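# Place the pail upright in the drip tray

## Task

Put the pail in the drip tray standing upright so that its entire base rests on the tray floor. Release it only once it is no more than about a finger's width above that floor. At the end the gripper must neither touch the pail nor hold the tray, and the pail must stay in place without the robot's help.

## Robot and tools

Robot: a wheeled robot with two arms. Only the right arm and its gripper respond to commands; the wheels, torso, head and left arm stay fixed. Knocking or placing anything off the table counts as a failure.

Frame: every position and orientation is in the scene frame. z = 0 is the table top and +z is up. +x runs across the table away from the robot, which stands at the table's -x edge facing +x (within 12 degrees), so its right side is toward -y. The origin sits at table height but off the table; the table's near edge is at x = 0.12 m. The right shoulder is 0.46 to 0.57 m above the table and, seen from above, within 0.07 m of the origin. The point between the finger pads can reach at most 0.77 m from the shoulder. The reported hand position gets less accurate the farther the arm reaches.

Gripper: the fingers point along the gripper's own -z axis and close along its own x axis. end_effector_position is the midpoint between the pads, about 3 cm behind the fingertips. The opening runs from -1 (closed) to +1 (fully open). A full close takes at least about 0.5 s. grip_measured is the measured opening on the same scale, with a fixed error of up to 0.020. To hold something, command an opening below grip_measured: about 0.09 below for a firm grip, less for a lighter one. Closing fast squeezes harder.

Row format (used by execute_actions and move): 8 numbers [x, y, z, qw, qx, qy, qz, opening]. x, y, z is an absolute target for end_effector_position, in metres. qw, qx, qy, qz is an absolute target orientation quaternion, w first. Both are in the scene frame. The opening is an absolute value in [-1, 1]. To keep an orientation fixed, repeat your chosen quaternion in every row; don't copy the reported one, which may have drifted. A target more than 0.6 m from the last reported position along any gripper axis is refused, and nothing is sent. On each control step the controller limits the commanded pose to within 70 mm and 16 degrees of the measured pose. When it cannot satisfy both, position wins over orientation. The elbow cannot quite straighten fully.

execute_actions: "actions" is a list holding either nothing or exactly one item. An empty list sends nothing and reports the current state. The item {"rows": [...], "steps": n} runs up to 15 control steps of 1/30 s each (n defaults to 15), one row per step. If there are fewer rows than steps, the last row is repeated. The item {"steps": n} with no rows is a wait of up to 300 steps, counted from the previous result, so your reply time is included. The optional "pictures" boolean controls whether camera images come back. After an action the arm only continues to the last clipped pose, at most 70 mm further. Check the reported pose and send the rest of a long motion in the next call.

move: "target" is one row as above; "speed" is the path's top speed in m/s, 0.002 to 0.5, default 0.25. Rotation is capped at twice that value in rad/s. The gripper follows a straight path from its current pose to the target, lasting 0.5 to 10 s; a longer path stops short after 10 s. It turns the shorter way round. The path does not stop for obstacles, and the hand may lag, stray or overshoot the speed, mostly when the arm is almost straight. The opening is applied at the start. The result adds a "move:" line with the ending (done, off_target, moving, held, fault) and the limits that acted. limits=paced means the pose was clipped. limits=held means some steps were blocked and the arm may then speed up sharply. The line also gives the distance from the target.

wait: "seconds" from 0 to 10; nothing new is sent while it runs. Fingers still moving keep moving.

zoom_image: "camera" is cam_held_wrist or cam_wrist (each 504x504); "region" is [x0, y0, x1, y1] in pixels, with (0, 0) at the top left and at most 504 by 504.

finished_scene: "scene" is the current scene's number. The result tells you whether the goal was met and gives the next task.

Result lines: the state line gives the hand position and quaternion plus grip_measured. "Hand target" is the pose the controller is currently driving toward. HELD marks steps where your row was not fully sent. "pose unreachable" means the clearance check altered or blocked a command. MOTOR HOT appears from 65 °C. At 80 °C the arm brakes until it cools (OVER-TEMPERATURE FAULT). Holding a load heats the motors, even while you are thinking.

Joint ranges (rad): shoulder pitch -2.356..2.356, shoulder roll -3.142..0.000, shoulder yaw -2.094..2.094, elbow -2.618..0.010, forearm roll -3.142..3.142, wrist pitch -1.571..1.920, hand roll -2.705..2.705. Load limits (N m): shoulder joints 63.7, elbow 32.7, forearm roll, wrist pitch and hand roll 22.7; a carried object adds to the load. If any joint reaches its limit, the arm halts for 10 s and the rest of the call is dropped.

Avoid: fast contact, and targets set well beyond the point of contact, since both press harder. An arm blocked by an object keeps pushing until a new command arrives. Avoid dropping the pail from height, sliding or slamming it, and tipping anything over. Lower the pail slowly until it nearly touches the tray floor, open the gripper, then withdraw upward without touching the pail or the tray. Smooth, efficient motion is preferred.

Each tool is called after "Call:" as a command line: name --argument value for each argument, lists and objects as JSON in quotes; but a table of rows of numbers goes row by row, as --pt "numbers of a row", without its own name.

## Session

Call:
execute_actions --actions '[]'

Scene clock: 0.00 s of 4800.00 s.
end_effector_position=(+0.3877, -0.2189, +0.2714) grip_measured=+0.99 end_effector_quat_wxyz=(+0.668, -0.002, -0.124, +0.734)
Joint positions: [ 0.351 -2.566  0.076 -1.369  0.007 -0.844 -0.863  0.05   0.05 ]
Motor temperatures (°C, as the motors report them): [26 31 28 31 32 37 34]
Hand target: +0.388, -0.219, +0.271; +0.668, -0.002, -0.124, +0.734

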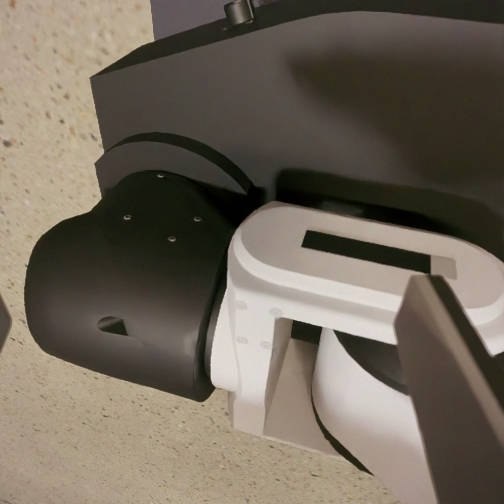

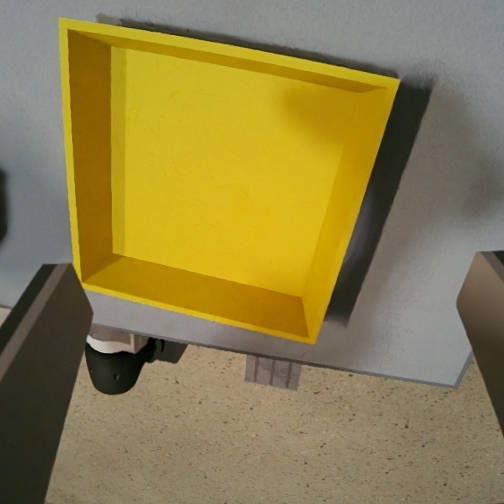

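Call:
move --target '[0.33, -0.02, 0.42, 0, 0, -0.383, 0.924, 1]' --speed 0.3

Scene clock: 13.83 s of 4800.00 s.
end_effector_position=(+0.3275, -0.0204, +0.4193) grip_measured=+0.99 end_effector_quat_wxyz=(-0.001, +0.003, -0.382, +0.924)
Joint positions: [-0.115 -2.262 -0.198 -1.659  0.133 -1.23   0.063  0.05   0.05 ]
Motor temperatures (°C, as the motors report them): [26 31 28 32 32 37 34]
Hand target: +0.327, -0.020, +0.419; -0.001, +0.003, -0.382, +0.924
Off the commanded pose: 0.003 m, 0 deg.
After step 90, 7.97 s passed at rest.
move: done

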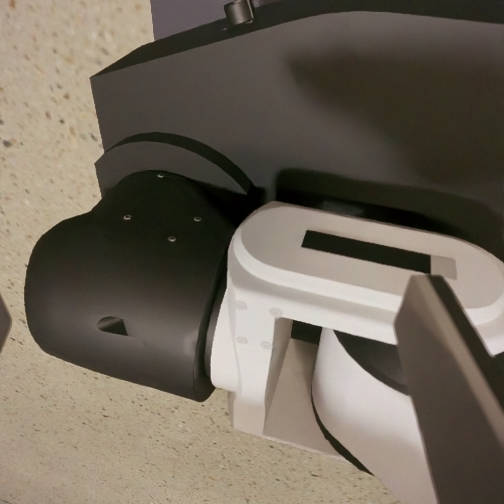

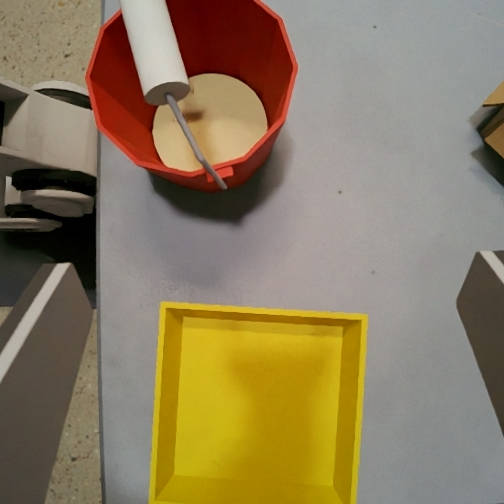

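Call:
zoom_image --camera "cam_wrist" --region '[70, 0, 320, 250]'

Call:
zoom_image --camera "cam_wrist" --region '[130, 254, 380, 504]'

Call:
zoom_image --camera "cam_wrist" --region '[0, 200, 200, 504]'

Call:
zoom_image --camera "cam_wrist" --region '[404, 230, 504, 430]'

Region (70, 0, 320, 250) of cam_wrist's 504x504 image, scaled by 2.016, with more detail than that image has.

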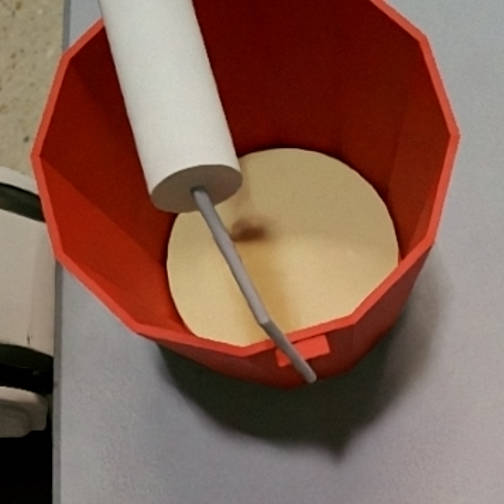

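Region (130, 254, 380, 504) of cam_wrist's 504x504 image, scaled by 2.016, with more detail than that image has.

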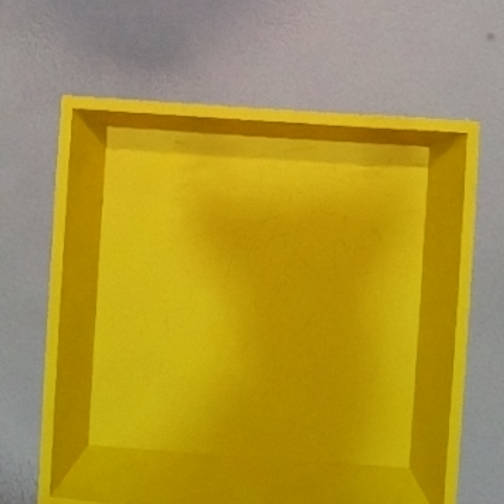

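Region (0, 200, 200, 504) of cam_wrist's 504x504 image, scaled by 1.658, with more detail than that image has; it fills the left 332 columns of this view, and the rest is white.

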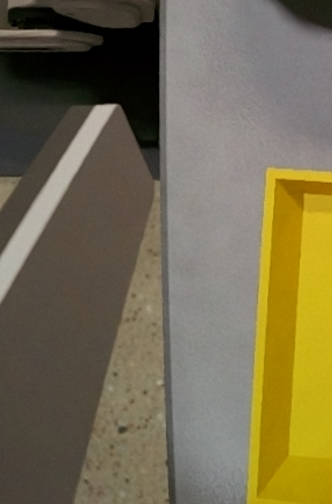

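Region (404, 230, 504, 430) of cam_wrist's 504x504 image, scaled by 2.520, with more detail than that image has.

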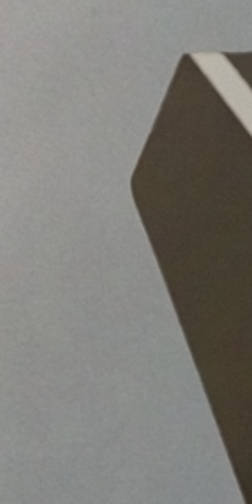

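Call:
move --target '[0.30, 0.11, 0.42, 0, 0, -0.383, 0.924, 1]' --speed 0.3

Scene clock: 29.00 s of 4800.00 s.
end_effector_position=(+0.2992, +0.1091, +0.4188) grip_measured=+0.99 end_effector_quat_wxyz=(+0.001, +0.000, -0.382, +0.924)
Joint positions: [-0.124 -2.429 -0.354 -2.017  0.017 -0.836 -0.107  0.05   0.05 ]
Motor temperatures (°C, as the motors report them): [26 31 28 32 32 37 34]
Hand target: +0.299, +0.109, +0.419; +0.001, +0.000, -0.382, +0.924
Off the commanded pose: 0.002 m, 0 deg.
After step 90, 11.40 s passed at rest.
move: done

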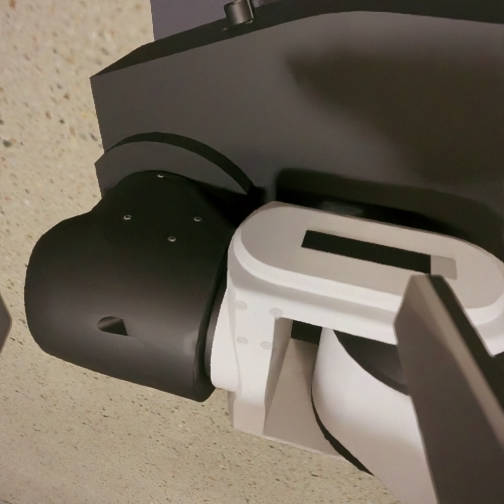

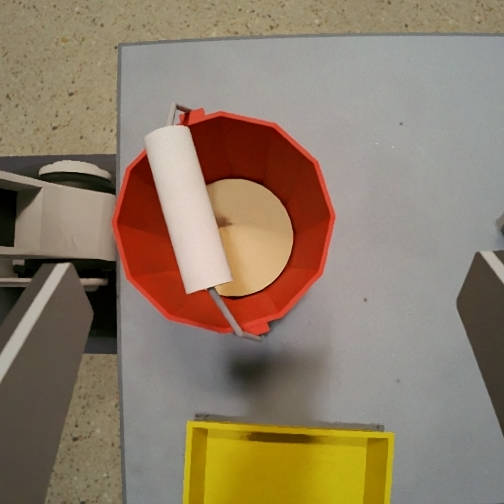

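Call:
zoom_image --camera "cam_wrist" --region '[100, 95, 350, 345]'

Call:
zoom_image --camera "cam_wrist" --region '[160, 380, 410, 504]'

Region (100, 95, 350, 345) of cam_wrist's 504x504 image, scaled by 2.016, with more detail than that image has.

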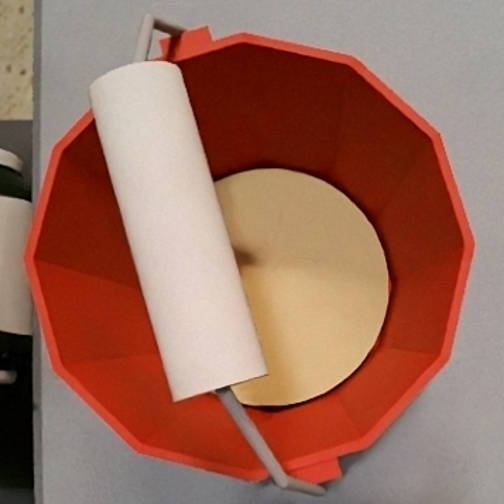

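Region (160, 380, 410, 504) of cam_wrist's 504x504 image, scaled by 2.016, with more detail than that image has; it fills the top 250 rows of this view, and the rest is white.

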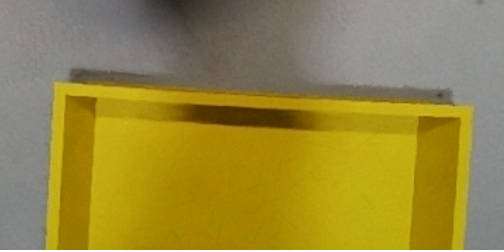

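Call:
move --target '[0.2506, 0.1773, 0.31, -0.1294, 0.017, -0.1294, 0.9829, 1]' --speed 0.25

Scene clock: 72.87 s of 4800.00 s.
end_effector_position=(+0.2515, +0.1747, +0.3096) grip_measured=+0.99 end_effector_quat_wxyz=(-0.127, +0.014, -0.127, +0.984)
Joint positions: [-0.013 -3.081 -0.541 -2.139  0.08  -0.555 -0.238  0.05   0.05 ]
Motor temperatures (°C, as the motors report them): [26 31 28 32 32 37 34]
Hand target: +0.252, +0.175, +0.309; -0.127, +0.014, -0.127, +0.984
Off the commanded pose: 0.003 m, 1 deg.
After step 90, 39.40 s passed at rest.
move: done

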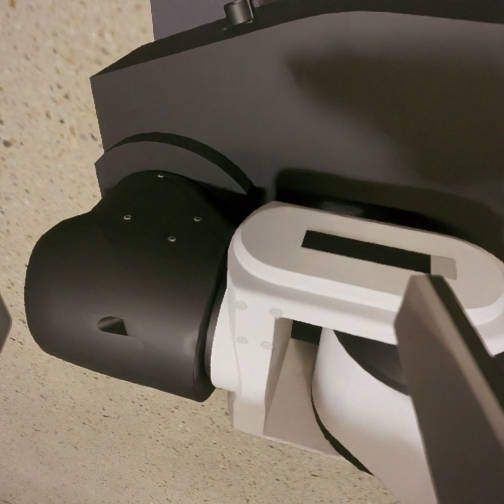

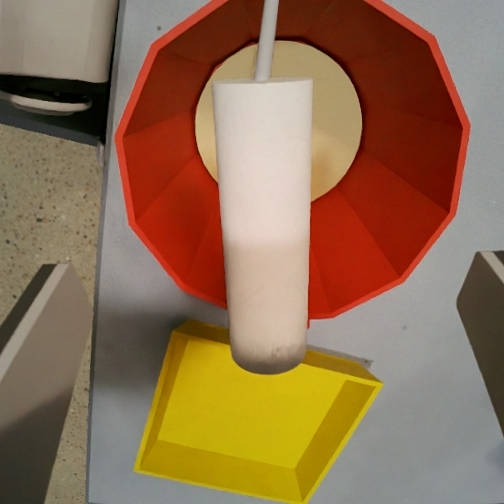

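Call:
move --target '[0.2505, 0.174, 0.234, -0.1294, 0.017, -0.1294, 0.9829, 0.3]' --speed 0.1

Scene clock: 80.30 s of 4800.00 s.
end_effector_position=(+0.2508, +0.1737, +0.2342) grip_measured=+0.30 end_effector_quat_wxyz=(-0.130, +0.017, -0.129, +0.983)
Joint positions: [ 0.229 -3.15  -0.573 -2.148  0.182 -0.323 -0.257  0.033  0.033]
Motor temperatures (°C, as the motors report them): [26 31 28 32 32 37 34]
Hand target: +0.251, +0.174, +0.234; -0.130, +0.017, -0.129, +0.983
Off the commanded pose: 0.000 m, 0 deg.
joint sent to its limit — the command would take joint 2 (shoulder roll) past its lower limit, so that joint was sent only as far as its limit.
After step 90, 3.43 s passed at rest.
move: done

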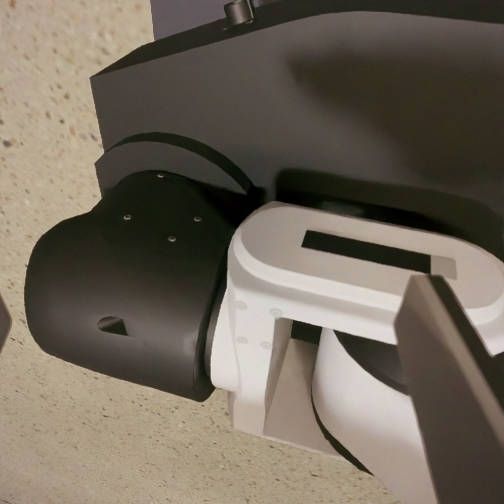

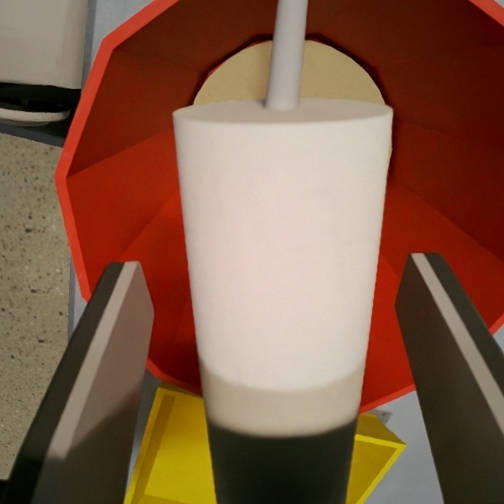

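Call:
execute_actions --actions '[{"rows": [[0.2505,0.174,0.234,-0.1294,0.017,-0.1294,0.9829,0.22],[0.2505,0.174,0.234,-0.1294,0.017,-0.1294,0.9829,0.14],[0.2505,0.174,0.234,-0.1294,0.017,-0.1294,0.9829,0.06],[0.2505,0.174,0.234,-0.1294,0.017,-0.1294,0.9829,-0.02],[0.2505,0.174,0.234,-0.1294,0.017,-0.1294,0.9829,-0.09],[0.2505,0.174,0.234,-0.1294,0.017,-0.1294,0.9829,-0.15],[0.2505,0.174,0.234,-0.1294,0.017,-0.1294,0.9829,-0.2],[0.2505,0.174,0.234,-0.1294,0.017,-0.1294,0.9829,-0.25],[0.2505,0.174,0.234,-0.1294,0.017,-0.1294,0.9829,-0.29],[0.2505,0.174,0.234,-0.1294,0.017,-0.1294,0.9829,-0.33],[0.2505,0.174,0.234,-0.1294,0.017,-0.1294,0.9829,-0.36],[0.2505,0.174,0.234,-0.1294,0.017,-0.1294,0.9829,-0.39],[0.2505,0.174,0.234,-0.1294,0.017,-0.1294,0.9829,-0.42],[0.2505,0.174,0.234,-0.1294,0.017,-0.1294,0.9829,-0.45],[0.2505,0.174,0.234,-0.1294,0.017,-0.1294,0.9829,-0.48]], "steps": 15}]'

Scene clock: 87.57 s of 4800.00 s.
end_effector_position=(+0.2507, +0.1740, +0.2342) grip_measured=-0.39 end_effector_quat_wxyz=(-0.129, +0.017, -0.129, +0.983)
Joint positions: [ 0.229 -3.15  -0.574 -2.149  0.182 -0.32  -0.259  0.015  0.015]
Motor temperatures (°C, as the motors report them): [27 31 28 32 32 37 34]
Hand target: +0.250, +0.174, +0.234; -0.129, +0.017, -0.129, +0.983
Off the commanded pose: 0.000 m, 0 deg.
joint sent to its limit — the command would take joint 2 (shoulder roll) past its lower limit, so that joint was sent only as far as its limit.
Steps of this call (steps 1 to 90: nothing new was sent; then 3.77 s passed at rest; steps 91 to 105: all 15 steps of this action). Readings (end_effector_position):
91: (+0.2507, +0.1739, +0.2342)
92: (+0.2506, +0.1740, +0.2341)
94: (+0.2507, +0.1740, +0.2341)
98: (+0.2507, +0.1740, +0.2341)
105: the state above

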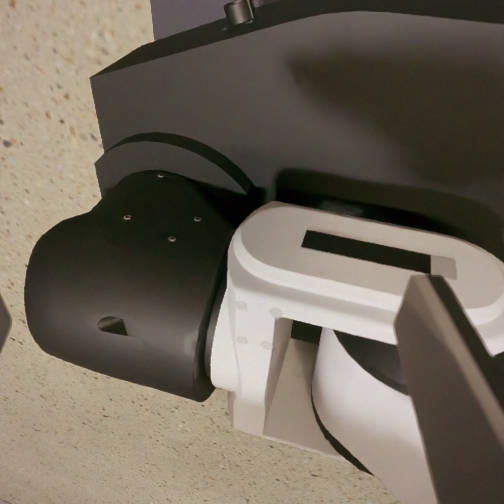

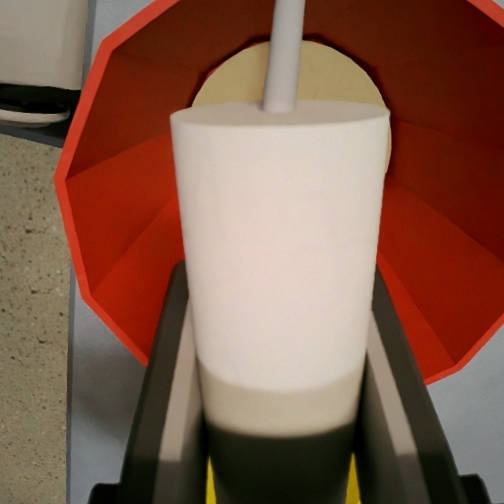

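Call:
move --target '[0.2505, 0.174, 0.254, -0.1294, 0.017, -0.1294, 0.9829, -0.52]' --speed 0.03

Scene clock: 90.87 s of 4800.00 s.
end_effector_position=(+0.2503, +0.1740, +0.2537) grip_measured=-0.39 end_effector_quat_wxyz=(-0.129, +0.017, -0.129, +0.983)
Joint positions: [ 0.169 -3.121 -0.573 -2.155  0.174 -0.38  -0.268  0.015  0.015]
Motor temperatures (°C, as the motors report them): [27 31 28 32 32 37 34]
Hand target: +0.250, +0.174, +0.254; -0.129, +0.017, -0.129, +0.983
Off the commanded pose: 0.000 m, 0 deg.
move: done

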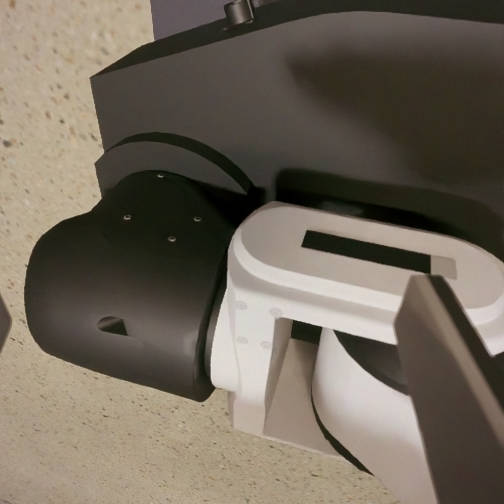

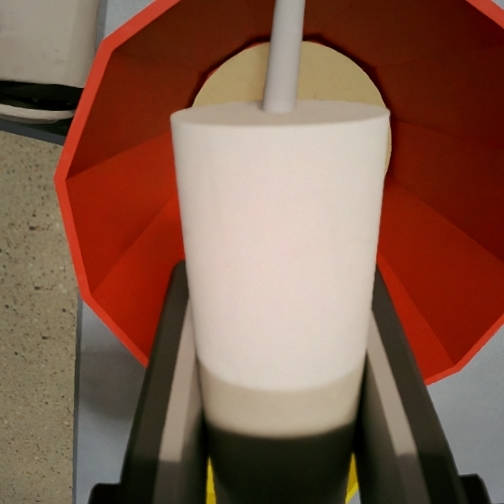

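Call:
move --target '[0.26, 0.11, 0.316, -0.1294, 0.017, -0.1294, 0.9829, -0.52]' --speed 0.1

Call:
move --target '[0.3005, -0.148, 0.316, -0.1294, 0.017, -0.1294, 0.9829, -0.52]' --speed 0.12

Scene clock: 97.27 s of 4800.00 s.
end_effector_position=(+0.2595, +0.1107, +0.3162) grip_measured=-0.39 end_effector_quat_wxyz=(-0.129, +0.018, -0.130, +0.983)
Joint positions: [-0.039 -2.879 -0.407 -2.173  0.242 -0.635 -0.185  0.015  0.015]
Motor temperatures (°C, as the motors report them): [27 31 28 32 32 37 34]
Hand target: +0.260, +0.111, +0.316; -0.129, +0.017, -0.131, +0.983
Off the commanded pose: 0.001 m, 0 deg.
After step 90, 2.23 s passed at rest.
move: done

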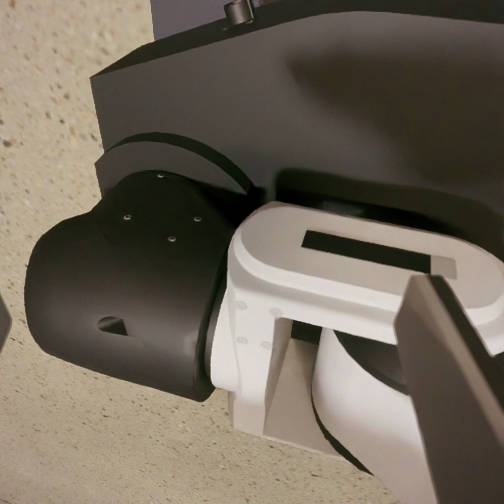

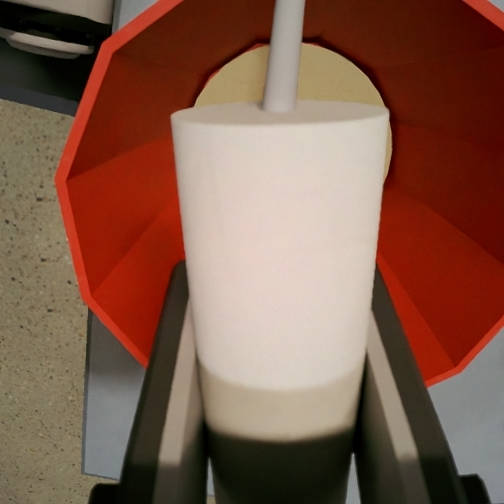

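Scene clock: 99.70 s of 4800.00 s.
end_effector_position=(+0.3016, -0.1457, +0.3179) grip_measured=-0.39 end_effector_quat_wxyz=(-0.131, +0.017, -0.132, +0.982)
Joint positions: [-0.11  -2.379  0.075 -1.701  0.512 -1.105  0.357  0.015  0.015]
Motor temperatures (°C, as the motors report them): [27 31 28 32 32 37 34]
Hand target: +0.302, -0.146, +0.318; -0.131, +0.017, -0.132, +0.982
Off the commanded pose: 0.003 m, 0 deg.
move: done

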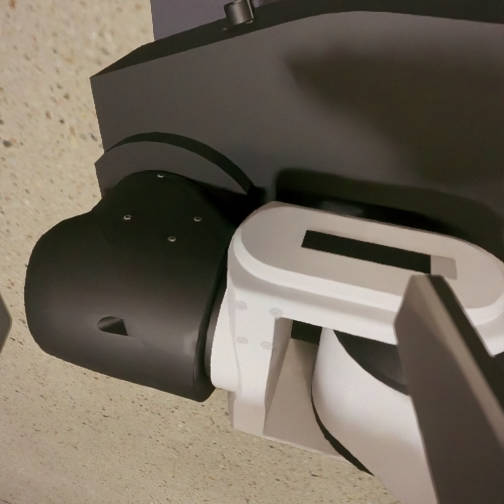

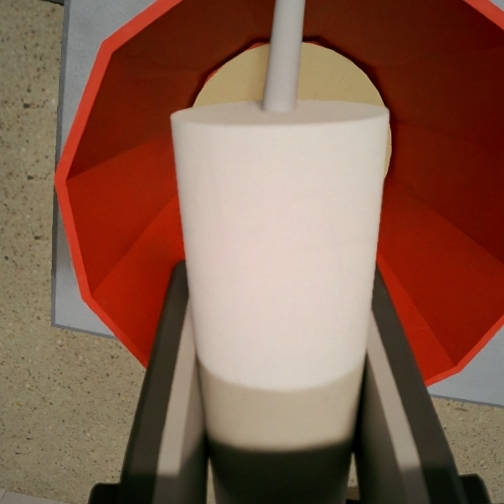

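Call:
move --target '[0.3005, -0.148, 0.252, -0.1294, 0.017, -0.1294, 0.9829, -0.52]' --speed 0.035

Scene clock: 105.27 s of 4800.00 s.
end_effector_position=(+0.3007, -0.1477, +0.2516) grip_measured=-0.39 end_effector_quat_wxyz=(-0.130, +0.018, -0.130, +0.983)
Joint positions: [ 0.171 -2.368 -0.048 -1.721  0.52  -0.917  0.399  0.015  0.015]
Motor temperatures (°C, as the motors report them): [27 31 28 32 32 37 34]
Hand target: +0.301, -0.148, +0.252; -0.130, +0.017, -0.130, +0.983
Off the commanded pose: 0.001 m, 0 deg.
After step 90, 0.47 s passed at rest.
move: done

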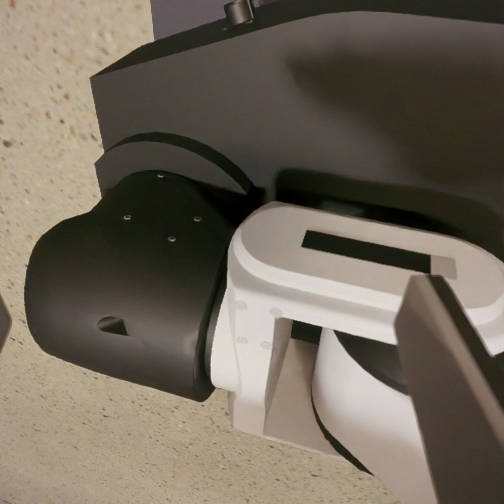

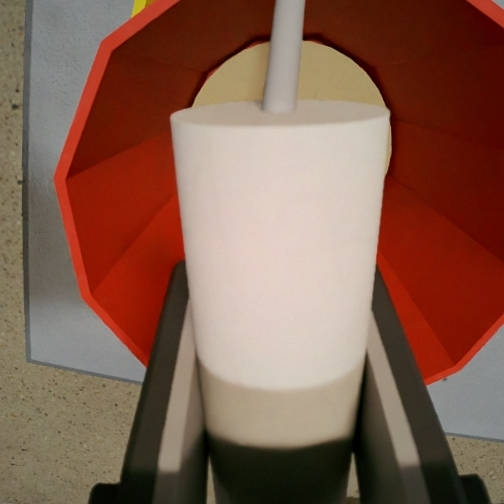

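Call:
move --target '[0.3005, -0.148, 0.243, -0.1294, 0.017, -0.1294, 0.9829, -0.52]' --speed 0.01

Scene clock: 109.03 s of 4800.00 s.
end_effector_position=(+0.3004, -0.1481, +0.2428) grip_measured=-0.39 end_effector_quat_wxyz=(-0.129, +0.017, -0.130, +0.983)
Joint positions: [ 0.212 -2.369 -0.067 -1.721  0.518 -0.892  0.406  0.015  0.015]
Motor temperatures (°C, as the motors report them): [27 31 28 32 32 37 34]
Hand target: +0.301, -0.148, +0.243; -0.129, +0.017, -0.129, +0.983
Off the commanded pose: 0.000 m, 0 deg.
move: done

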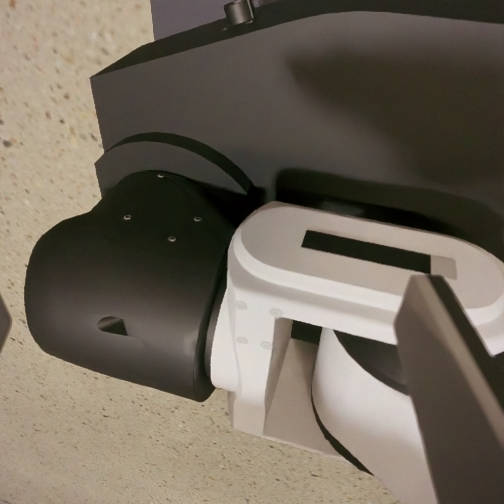

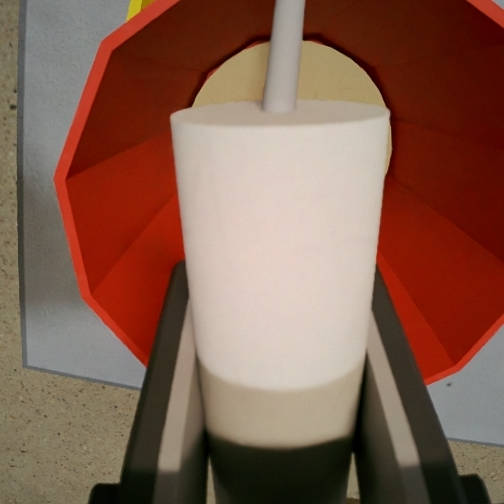

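Call:
move --target '[0.3005, -0.148, 0.239, -0.1294, 0.017, -0.1294, 0.9829, -0.52]' --speed 0.006

Scene clock: 112.97 s of 4800.00 s.
end_effector_position=(+0.3011, -0.1479, +0.2396) grip_measured=-0.39 end_effector_quat_wxyz=(-0.130, +0.016, -0.129, +0.983)
Joint positions: [ 0.23  -2.37  -0.078 -1.719  0.517 -0.882  0.41   0.015  0.015]
Motor temperatures (°C, as the motors report them): [27 31 28 32 32 37 34]
Hand target: +0.301, -0.148, +0.239; -0.129, +0.017, -0.129, +0.983
Off the commanded pose: 0.001 m, 0 deg.
After step 90, 0.07 s passed at rest.
move: done

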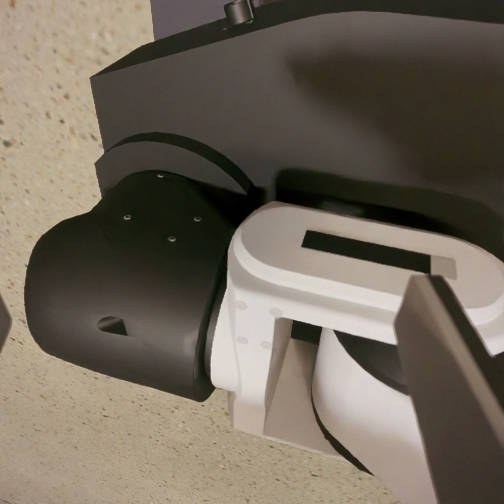

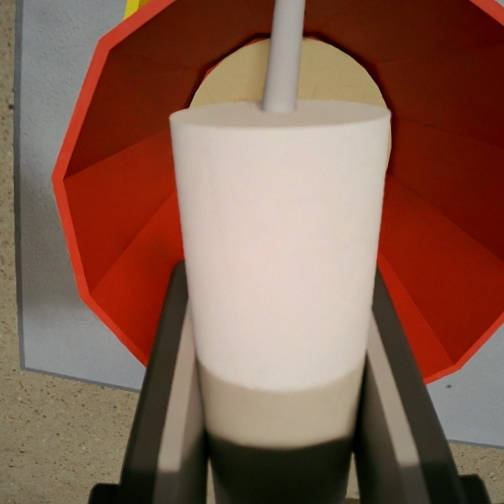

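The pail has touched down: z stalled at 0.2396. Releasing now.

Call:
execute_actions --actions '[{"rows": [[0.3008,-0.148,0.2405,-0.1294,0.017,-0.1294,0.9829,-0.47],[0.3008,-0.148,0.2405,-0.1294,0.017,-0.1294,0.9829,-0.43],[0.3008,-0.148,0.2405,-0.1294,0.017,-0.1294,0.9829,-0.40],[0.3008,-0.148,0.2405,-0.1294,0.017,-0.1294,0.9829,-0.37],[0.3008,-0.148,0.2405,-0.1294,0.017,-0.1294,0.9829,-0.33],[0.3008,-0.148,0.2405,-0.1294,0.017,-0.1294,0.9829,-0.27],[0.3008,-0.148,0.2405,-0.1294,0.017,-0.1294,0.9829,-0.19],[0.3008,-0.148,0.2405,-0.1294,0.017,-0.1294,0.9829,-0.09],[0.3008,-0.148,0.2405,-0.1294,0.017,-0.1294,0.9829,0.03],[0.3008,-0.148,0.2405,-0.1294,0.017,-0.1294,0.9829,0.15],[0.3008,-0.148,0.2405,-0.1294,0.017,-0.1294,0.9829,0.27],[0.3008,-0.148,0.2405,-0.1294,0.017,-0.1294,0.9829,0.39],[0.3008,-0.148,0.2405,-0.1294,0.017,-0.1294,0.9829,0.51],[0.3008,-0.148,0.2405,-0.1294,0.017,-0.1294,0.9829,0.63],[0.3008,-0.148,0.2405,-0.1294,0.017,-0.1294,0.9829,0.75]], "steps": 15}]'

Call:
move --target '[0.3008, -0.148, 0.34, -0.1294, 0.017, -0.1294, 0.9829, 0.75]' --speed 0.15

Scene clock: 118.97 s of 4800.00 s.
end_effector_position=(+0.3010, -0.1480, +0.2407) grip_measured=+0.70 end_effector_quat_wxyz=(-0.130, +0.017, -0.129, +0.983)
Joint positions: [ 0.225 -2.37  -0.076 -1.719  0.517 -0.886  0.408  0.043  0.043]
Motor temperatures (°C, as the motors report them): [27 31 28 32 32 37 34]
Hand target: +0.301, -0.148, +0.241; -0.129, +0.017, -0.129, +0.983
Off the commanded pose: 0.000 m, 0 deg.
Steps of this call (steps 1 to 90: nothing new was sent; then 2.50 s passed at rest; steps 91 to 105: all 15 steps of this action). Readings (end_effector_position):
91: (+0.3011, -0.1479, +0.2405)
92: (+0.3012, -0.1479, +0.2409)
94: (+0.3010, -0.1480, +0.2408)
98: (+0.3010, -0.1480, +0.2407)
105: the state above

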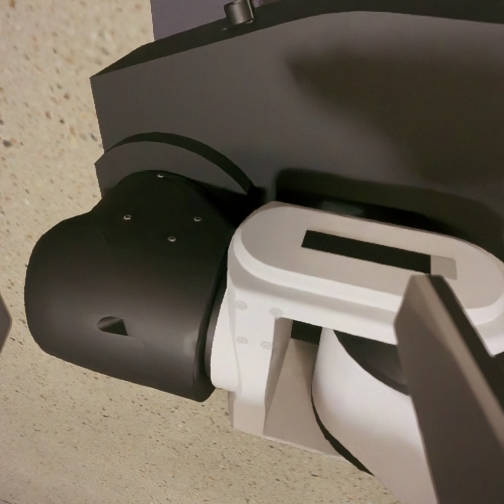

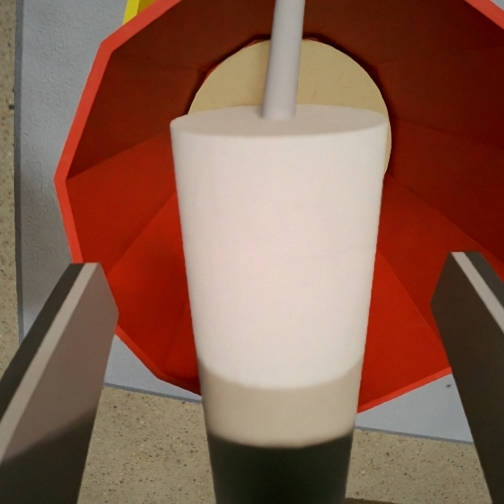

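Scene clock: 120.13 s of 4800.00 s.
end_effector_position=(+0.3002, -0.1485, +0.3404) grip_measured=+0.75 end_effector_quat_wxyz=(-0.129, +0.016, -0.129, +0.983)
Joint positions: [-0.199 -2.39   0.117 -1.685  0.508 -1.168  0.347  0.044  0.044]
Motor temperatures (°C, as the motors report them): [27 31 28 32 32 37 34]
Hand target: +0.300, -0.149, +0.340; -0.129, +0.016, -0.129, +0.983
Off the commanded pose: 0.001 m, 0 deg.
move: done

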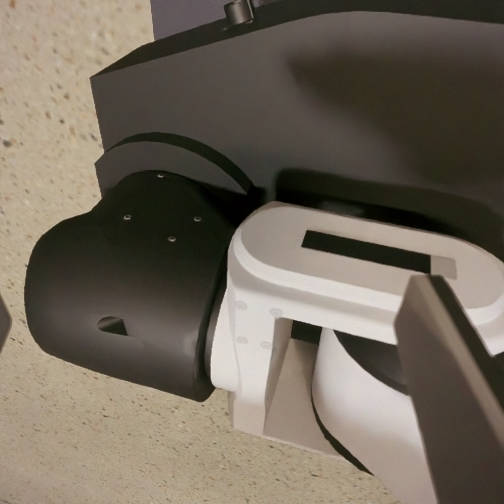

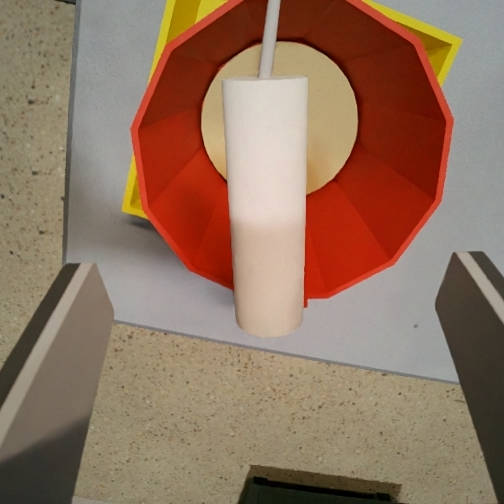

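Call:
finished_scene --scene 2

The scene is finished: the task was done.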